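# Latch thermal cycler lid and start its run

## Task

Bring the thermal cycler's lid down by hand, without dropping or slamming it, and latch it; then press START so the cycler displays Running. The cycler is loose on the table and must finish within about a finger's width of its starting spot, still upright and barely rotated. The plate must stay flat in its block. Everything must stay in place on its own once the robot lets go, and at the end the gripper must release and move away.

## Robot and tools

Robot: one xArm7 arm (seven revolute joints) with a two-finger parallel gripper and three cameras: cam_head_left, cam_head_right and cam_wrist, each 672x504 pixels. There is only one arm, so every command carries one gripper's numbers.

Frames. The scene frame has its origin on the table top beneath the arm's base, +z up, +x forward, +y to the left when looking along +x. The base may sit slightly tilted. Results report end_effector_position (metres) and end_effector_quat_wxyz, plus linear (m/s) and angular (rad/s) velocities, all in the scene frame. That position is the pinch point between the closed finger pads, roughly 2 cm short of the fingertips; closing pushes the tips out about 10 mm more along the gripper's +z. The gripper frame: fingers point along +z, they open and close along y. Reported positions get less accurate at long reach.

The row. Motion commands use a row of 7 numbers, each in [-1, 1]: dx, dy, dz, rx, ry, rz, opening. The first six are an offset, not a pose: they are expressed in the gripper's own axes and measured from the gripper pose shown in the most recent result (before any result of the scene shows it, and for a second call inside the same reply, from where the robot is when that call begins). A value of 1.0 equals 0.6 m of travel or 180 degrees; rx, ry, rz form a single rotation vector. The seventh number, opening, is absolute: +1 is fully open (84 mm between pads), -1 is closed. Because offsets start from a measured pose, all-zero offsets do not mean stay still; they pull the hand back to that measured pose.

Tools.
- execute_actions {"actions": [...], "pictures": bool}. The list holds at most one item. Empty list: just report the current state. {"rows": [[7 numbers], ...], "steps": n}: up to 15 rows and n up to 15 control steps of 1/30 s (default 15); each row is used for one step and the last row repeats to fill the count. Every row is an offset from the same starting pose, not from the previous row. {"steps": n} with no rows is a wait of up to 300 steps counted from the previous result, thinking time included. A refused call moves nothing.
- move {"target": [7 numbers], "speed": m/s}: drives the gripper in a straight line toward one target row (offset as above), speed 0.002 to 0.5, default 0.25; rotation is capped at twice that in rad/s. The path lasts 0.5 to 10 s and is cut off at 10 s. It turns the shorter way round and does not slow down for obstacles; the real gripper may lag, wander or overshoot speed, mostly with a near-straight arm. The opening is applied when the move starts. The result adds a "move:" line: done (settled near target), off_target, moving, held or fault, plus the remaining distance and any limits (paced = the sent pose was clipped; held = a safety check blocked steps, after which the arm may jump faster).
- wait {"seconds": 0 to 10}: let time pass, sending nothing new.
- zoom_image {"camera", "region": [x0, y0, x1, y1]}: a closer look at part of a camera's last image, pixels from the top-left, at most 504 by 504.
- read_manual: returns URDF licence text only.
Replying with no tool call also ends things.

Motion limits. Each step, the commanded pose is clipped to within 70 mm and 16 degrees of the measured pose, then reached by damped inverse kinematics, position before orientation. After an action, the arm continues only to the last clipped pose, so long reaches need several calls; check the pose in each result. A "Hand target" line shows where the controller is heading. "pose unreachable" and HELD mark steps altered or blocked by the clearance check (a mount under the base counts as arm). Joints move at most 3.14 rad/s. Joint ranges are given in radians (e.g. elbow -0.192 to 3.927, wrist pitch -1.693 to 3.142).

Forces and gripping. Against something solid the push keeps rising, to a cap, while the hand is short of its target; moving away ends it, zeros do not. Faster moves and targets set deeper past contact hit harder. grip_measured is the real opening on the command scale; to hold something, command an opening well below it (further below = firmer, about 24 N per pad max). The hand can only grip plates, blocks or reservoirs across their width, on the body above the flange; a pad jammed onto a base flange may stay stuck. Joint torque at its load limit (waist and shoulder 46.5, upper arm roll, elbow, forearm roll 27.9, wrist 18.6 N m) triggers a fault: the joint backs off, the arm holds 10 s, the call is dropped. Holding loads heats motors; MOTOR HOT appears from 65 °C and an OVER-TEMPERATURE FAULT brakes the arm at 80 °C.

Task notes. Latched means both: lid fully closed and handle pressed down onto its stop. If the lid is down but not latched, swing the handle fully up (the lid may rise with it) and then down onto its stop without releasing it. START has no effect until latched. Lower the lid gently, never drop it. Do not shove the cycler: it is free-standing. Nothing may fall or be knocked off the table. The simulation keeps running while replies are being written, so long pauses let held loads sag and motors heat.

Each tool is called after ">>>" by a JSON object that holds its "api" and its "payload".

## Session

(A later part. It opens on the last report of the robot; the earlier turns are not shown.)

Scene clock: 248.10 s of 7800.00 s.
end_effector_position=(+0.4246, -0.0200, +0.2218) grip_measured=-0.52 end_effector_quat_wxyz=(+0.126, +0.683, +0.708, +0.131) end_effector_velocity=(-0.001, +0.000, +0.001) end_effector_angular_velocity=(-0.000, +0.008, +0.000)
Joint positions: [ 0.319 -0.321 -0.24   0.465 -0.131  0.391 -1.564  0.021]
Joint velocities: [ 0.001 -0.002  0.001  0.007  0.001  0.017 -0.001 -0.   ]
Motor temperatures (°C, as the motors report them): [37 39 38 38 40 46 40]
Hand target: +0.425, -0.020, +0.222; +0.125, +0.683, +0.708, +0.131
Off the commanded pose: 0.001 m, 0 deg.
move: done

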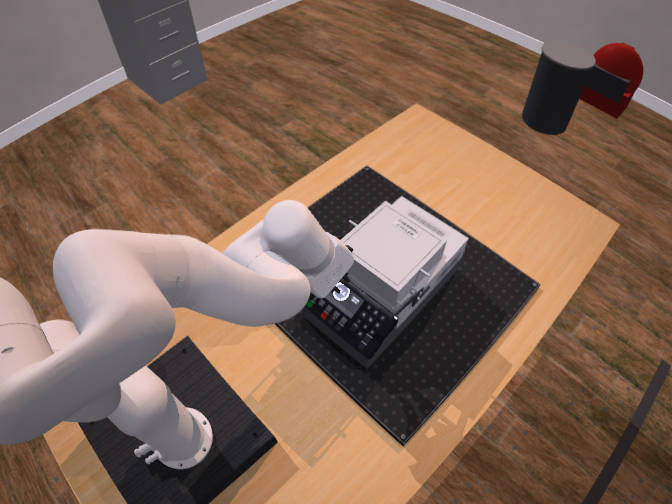

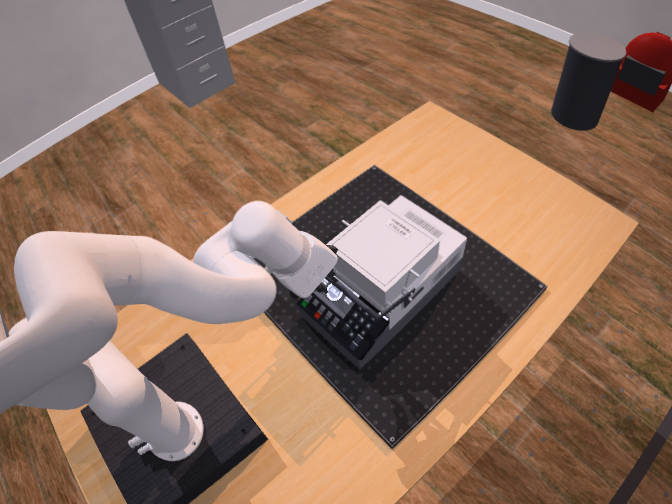

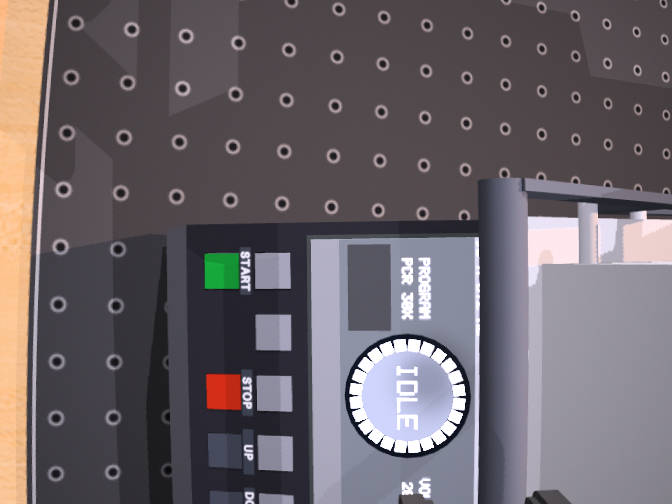

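>>> {"api": "move", "payload": {"target": [0.103,-0.121,0.0,0,0,0,-1], "speed": 0.1}}

>>> {"api": "move", "payload": {"target": [0,0,0.135,0,0,0,-1], "speed": 0.08}}

>>> {"api": "zoom_image", "payload": {"camera": "cam_head_right", "region": [260,240,400,350]}}

Scene clock: 250.97 s of 7800.00 s.
end_effector_position=(+0.3549, +0.0394, +0.1962) grip_measured=-1.00 end_effector_quat_wxyz=(+0.125, +0.683, +0.708, +0.131) end_effector_velocity=(-0.002, +0.002, -0.001) end_effector_angular_velocity=(-0.001, +0.001, +0.001)
Joint positions: [ 0.308 -0.509 -0.058  0.222 -0.204  0.349 -1.321  0.   ]
Joint velocities: [ 0.    -0.006  0.008 -0.007 -0.     0.001  0.008  0.   ]
Motor temperatures (°C, as the motors report them): [37 39 38 38 40 46 40]
Hand target: +0.355, +0.040, +0.196; +0.125, +0.683, +0.708, +0.131
Off the commanded pose: 0.000 m, 0 deg.
move: done

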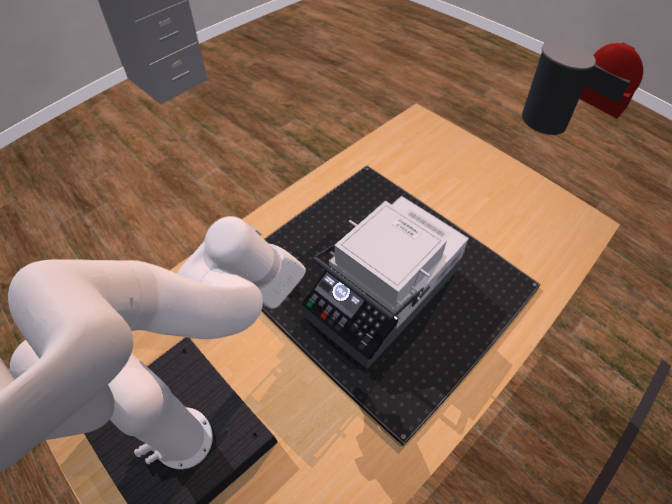

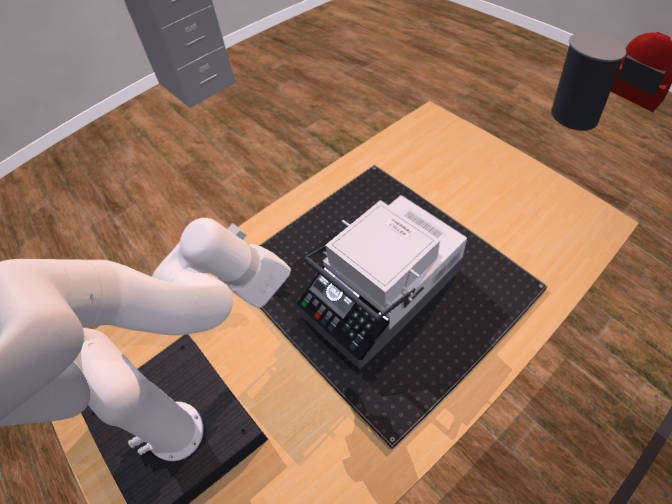

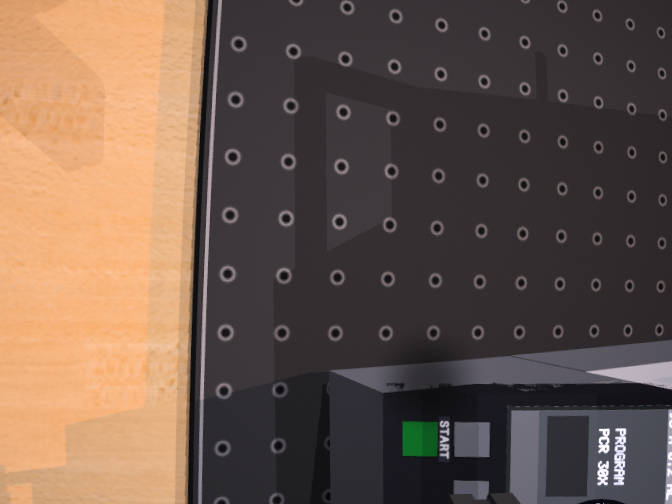

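Scene clock: 252.40 s of 7800.00 s.
end_effector_position=(+0.3838, +0.0403, +0.1207) grip_measured=-1.00 end_effector_quat_wxyz=(+0.122, +0.683, +0.708, +0.132) end_effector_velocity=(+0.001, -0.000, -0.002) end_effector_angular_velocity=(-0.018, -0.008, -0.007)
Joint positions: [ 0.08  -0.083  0.08   0.291 -0.47  -0.013 -1.121  0.   ]
Joint velocities: [-0.194  0.013  0.155  0.017 -0.232 -0.008  0.2    0.   ]
Motor temperatures (°C, as the motors report them): [37 39 38 38 40 46 40]
Hand target: +0.384, +0.040, +0.120; +0.123, +0.683, +0.708, +0.131
Off the commanded pose: 0.000 m, 0 deg.
move: done

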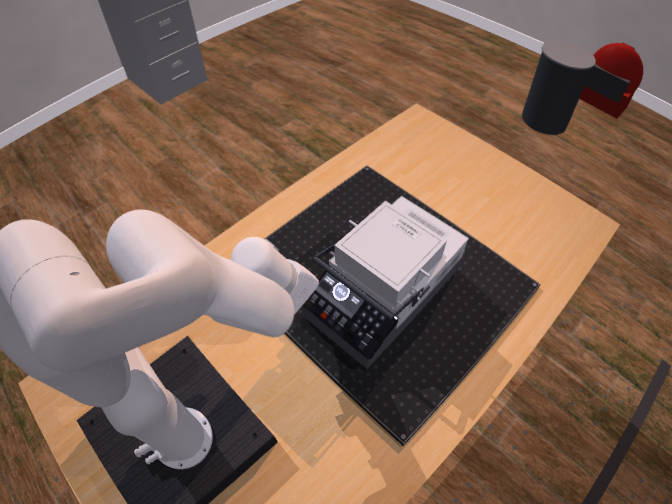

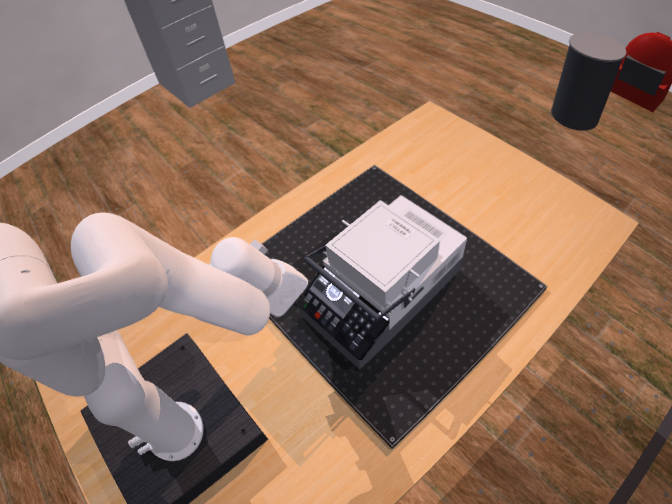

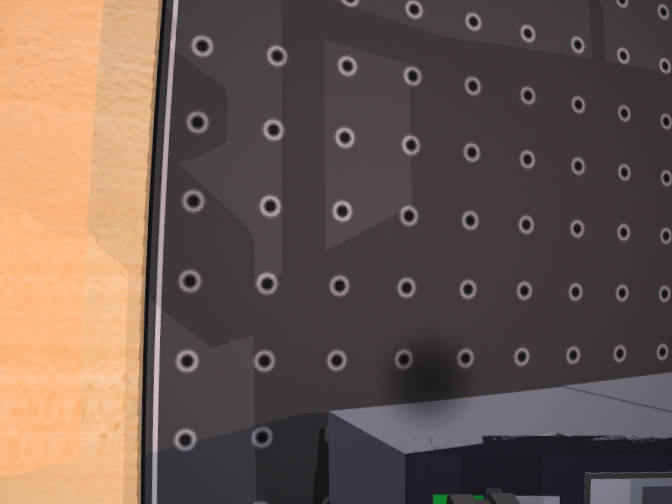

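Region (260, 240, 400, 350) of cam_head_right's 672x504 image, scaled by 3.600, with more detail than that image has; it fills the top 396 rows of this view, and the rest is white.

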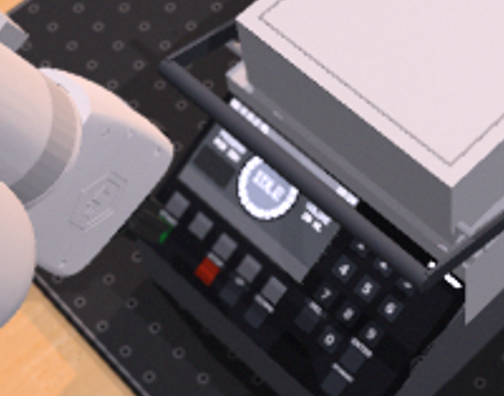

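>>> {"api": "move", "payload": {"target": [0,-0.005,0.028,0,0,0,-1], "speed": 0.008}}

>>> {"api": "zoom_image", "payload": {"camera": "cam_head_right", "region": [260,240,400,350]}}

Scene clock: 255.60 s of 7800.00 s.
end_effector_position=(+0.3868, +0.0406, +0.1043) grip_measured=-1.00 end_effector_quat_wxyz=(+0.118, +0.683, +0.709, +0.131) end_effector_velocity=(+0.001, +0.000, -0.001) end_effector_angular_velocity=(-0.006, -0.010, -0.001)
Joint positions: [-0.094  0.017  0.159  0.366 -0.931 -0.045 -0.751  0.   ]
Joint velocities: [ 0.009  0.018 -0.042  0.038 -0.256  0.003  0.223  0.   ]
Motor temperatures (°C, as the motors report them): [37 39 38 38 40 46 40]
Hand target: +0.387, +0.041, +0.104; +0.119, +0.683, +0.709, +0.131
Off the commanded pose: 0.000 m, 1 deg.
move: done

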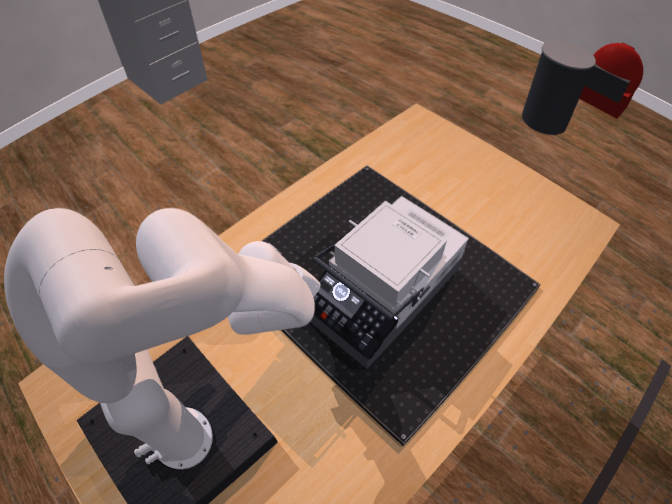

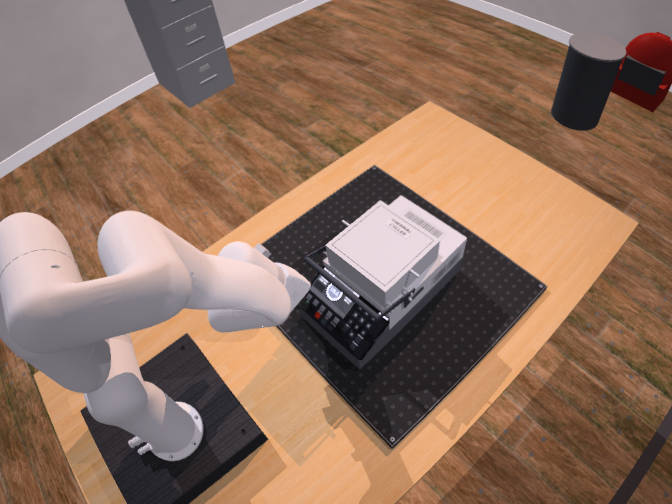

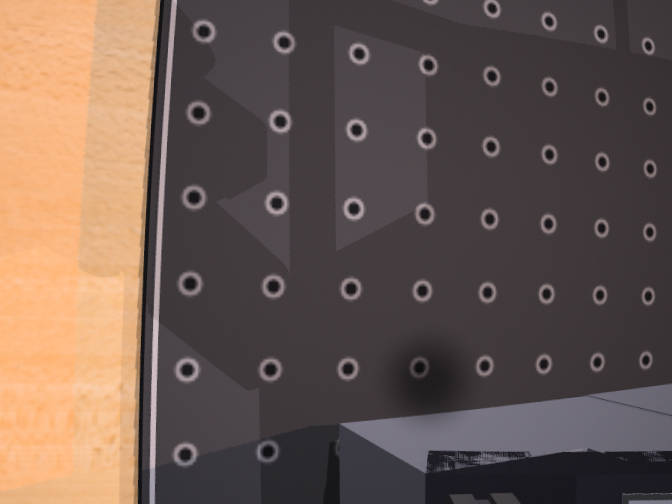

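Region (260, 240, 400, 350) of cam_head_right's 672x504 image, scaled by 3.600, with more detail than that image has; it fills the top 396 rows of this view, and the rest is white.

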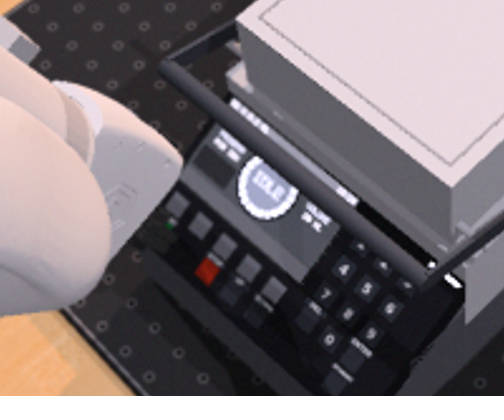

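>>> {"api": "move", "payload": {"target": [0,-0.002,0.009,0,0,0,-1], "speed": 0.004}}

>>> {"api": "zoom_image", "payload": {"camera": "cam_head_right", "region": [260,240,400,350]}}

Scene clock: 258.13 s of 7800.00 s.
end_effector_position=(+0.3878, +0.0408, +0.0996) grip_measured=-1.00 end_effector_quat_wxyz=(+0.118, +0.683, +0.709, +0.131) end_effector_velocity=(-0.001, -0.000, -0.002) end_effector_angular_velocity=(-0.002, +0.001, -0.000)
Joint positions: [-0.076  0.05   0.116  0.404 -1.12  -0.049 -0.587  0.   ]
Joint velocities: [ 0.013  0.011 -0.022  0.014 -0.086  0.001  0.077  0.   ]
Motor temperatures (°C, as the motors report them): [37 39 38 37 40 46 40]
Hand target: +0.388, +0.041, +0.099; +0.117, +0.683, +0.709, +0.130
Off the commanded pose: 0.001 m, 0 deg.
move: done

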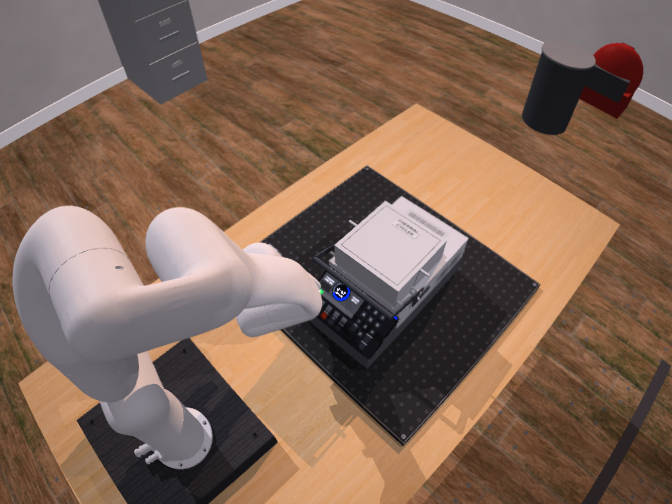

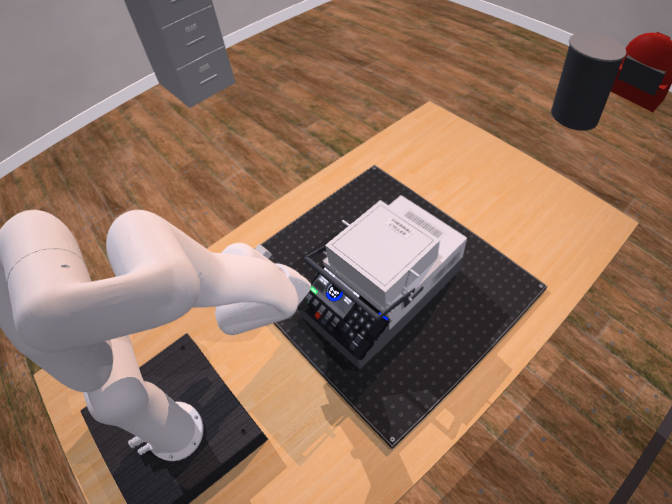

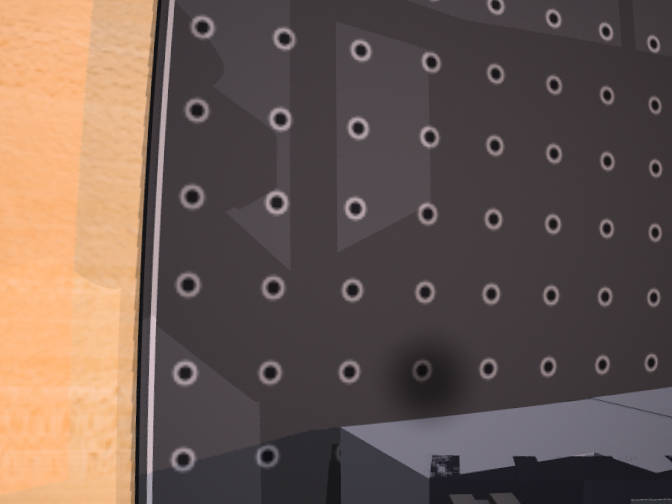

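Region (260, 240, 400, 350) of cam_head_right's 672x504 image, scaled by 3.600, with more detail than that image has; it fills the top 396 rows of this view, and the rest is white.

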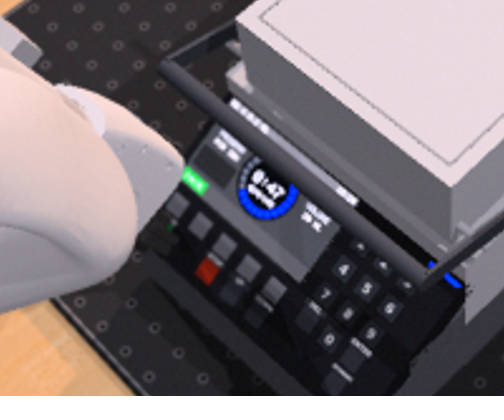

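Running. Retreating.

>>> {"api": "move", "payload": {"target": [0,0,-0.04,0,0,0,-1], "speed": 0.03}}

>>> {"api": "move", "payload": {"target": [0.1,0,-0.35,0.08,0,0,-1], "speed": 0.15}}

Scene clock: 260.00 s of 7800.00 s.
end_effector_position=(+0.3795, +0.0402, +0.1215) grip_measured=-1.00 end_effector_quat_wxyz=(+0.132, +0.682, +0.706, +0.134) end_effector_velocity=(-0.001, -0.000, +0.002) end_effector_angular_velocity=(+0.005, +0.038, +0.002)
Joint positions: [ 0.027 -0.089  0.079  0.296 -0.747 -0.026 -0.892  0.   ]
Joint velocities: [ 0.311 -0.029 -0.228 -0.035  0.433  0.054 -0.363  0.   ]
Motor temperatures (°C, as the motors report them): [37 39 38 37 40 46 40]
Hand target: +0.379, +0.040, +0.122; +0.130, +0.683, +0.707, +0.133
Off the commanded pose: 0.001 m, 2 deg.
move: done

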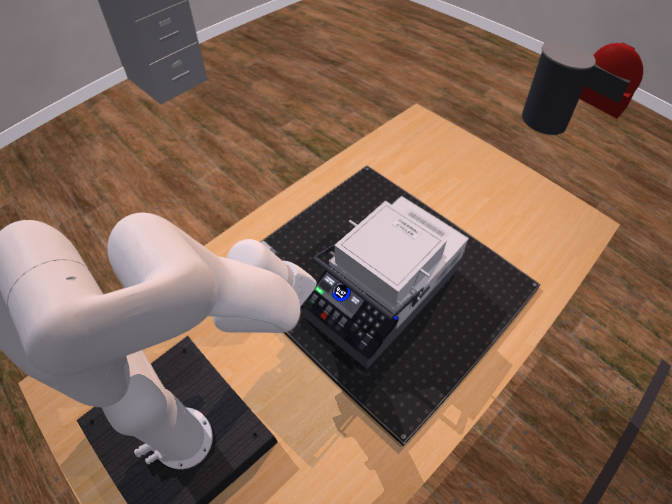

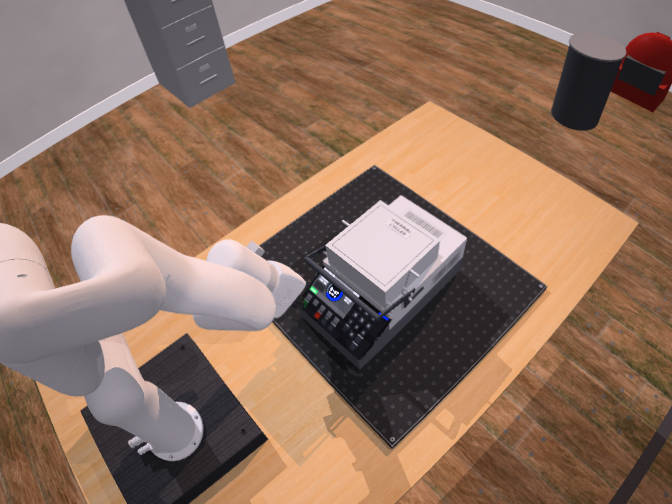

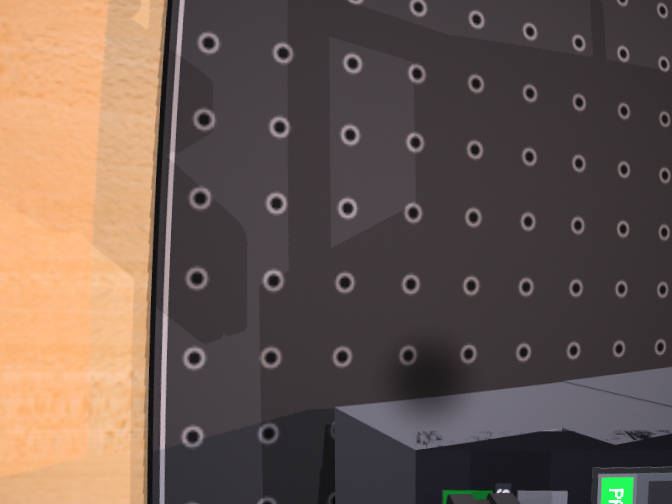

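Scene clock: 261.93 s of 7800.00 s.
end_effector_position=(+0.2998, +0.0989, +0.3163) grip_measured=-1.00 end_effector_quat_wxyz=(+0.044, +0.693, +0.718, +0.045) end_effector_velocity=(-0.000, +0.001, +0.003) end_effector_angular_velocity=(+0.002, +0.001, -0.001)
Joint positions: [ 0.507 -0.702  0.014  0.566 -0.063  1.132 -1.208  0.   ]
Joint velocities: [ 0.001 -0.001  0.     0.007  0.002  0.009  0.001  0.   ]
Motor temperatures (°C, as the motors report them): [37 39 38 37 40 46 40]
Hand target: +0.300, +0.099, +0.317; +0.044, +0.693, +0.718, +0.045
Off the commanded pose: 0.001 m, 0 deg.
move: done

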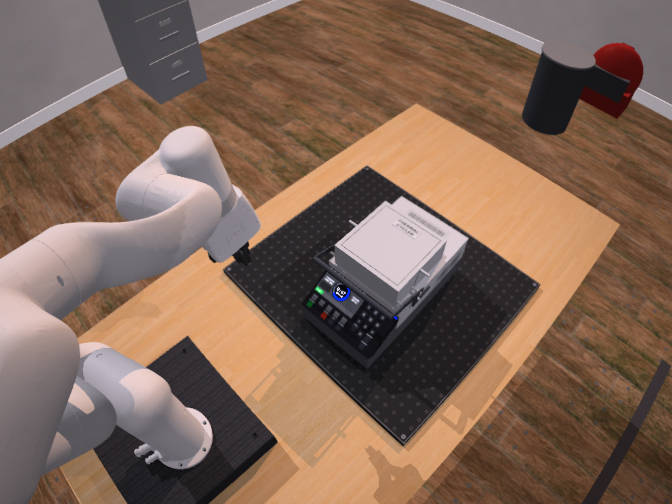

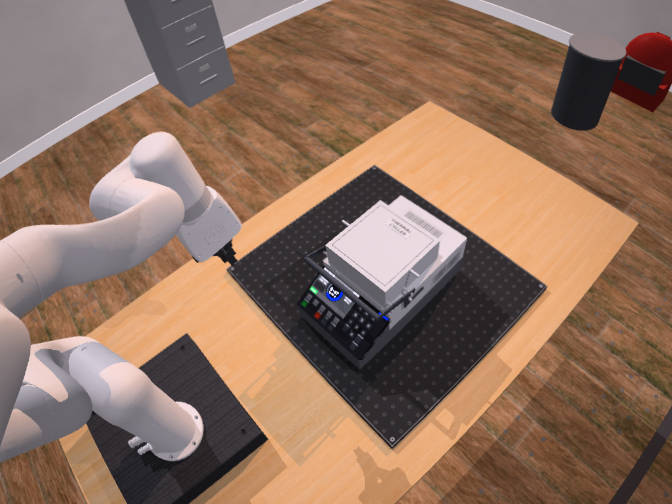

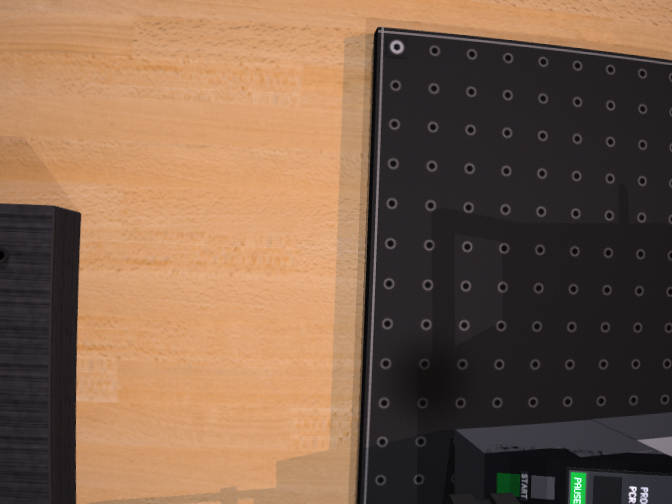

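>>> {"api": "zoom_image", "payload": {"camera": "cam_head_left", "region": [300,260,380,330]}}

Region (300, 260, 380, 330) of cam_head_left's 672x504 image, scaled by 6.300, with more detail than that image has; it fills the top 441 rows of this view, and the rest is white.

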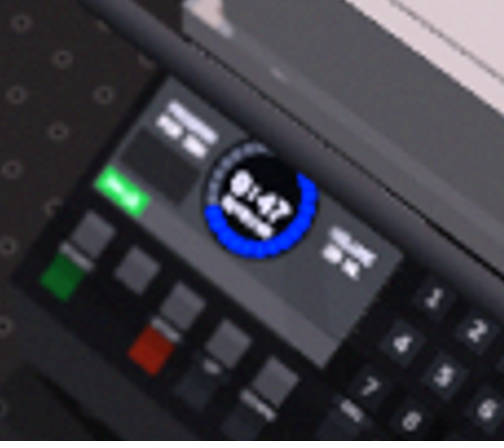

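>>> {"api": "finished_scene", "payload": {"scene": 1}}

The scene is finished: the task was done.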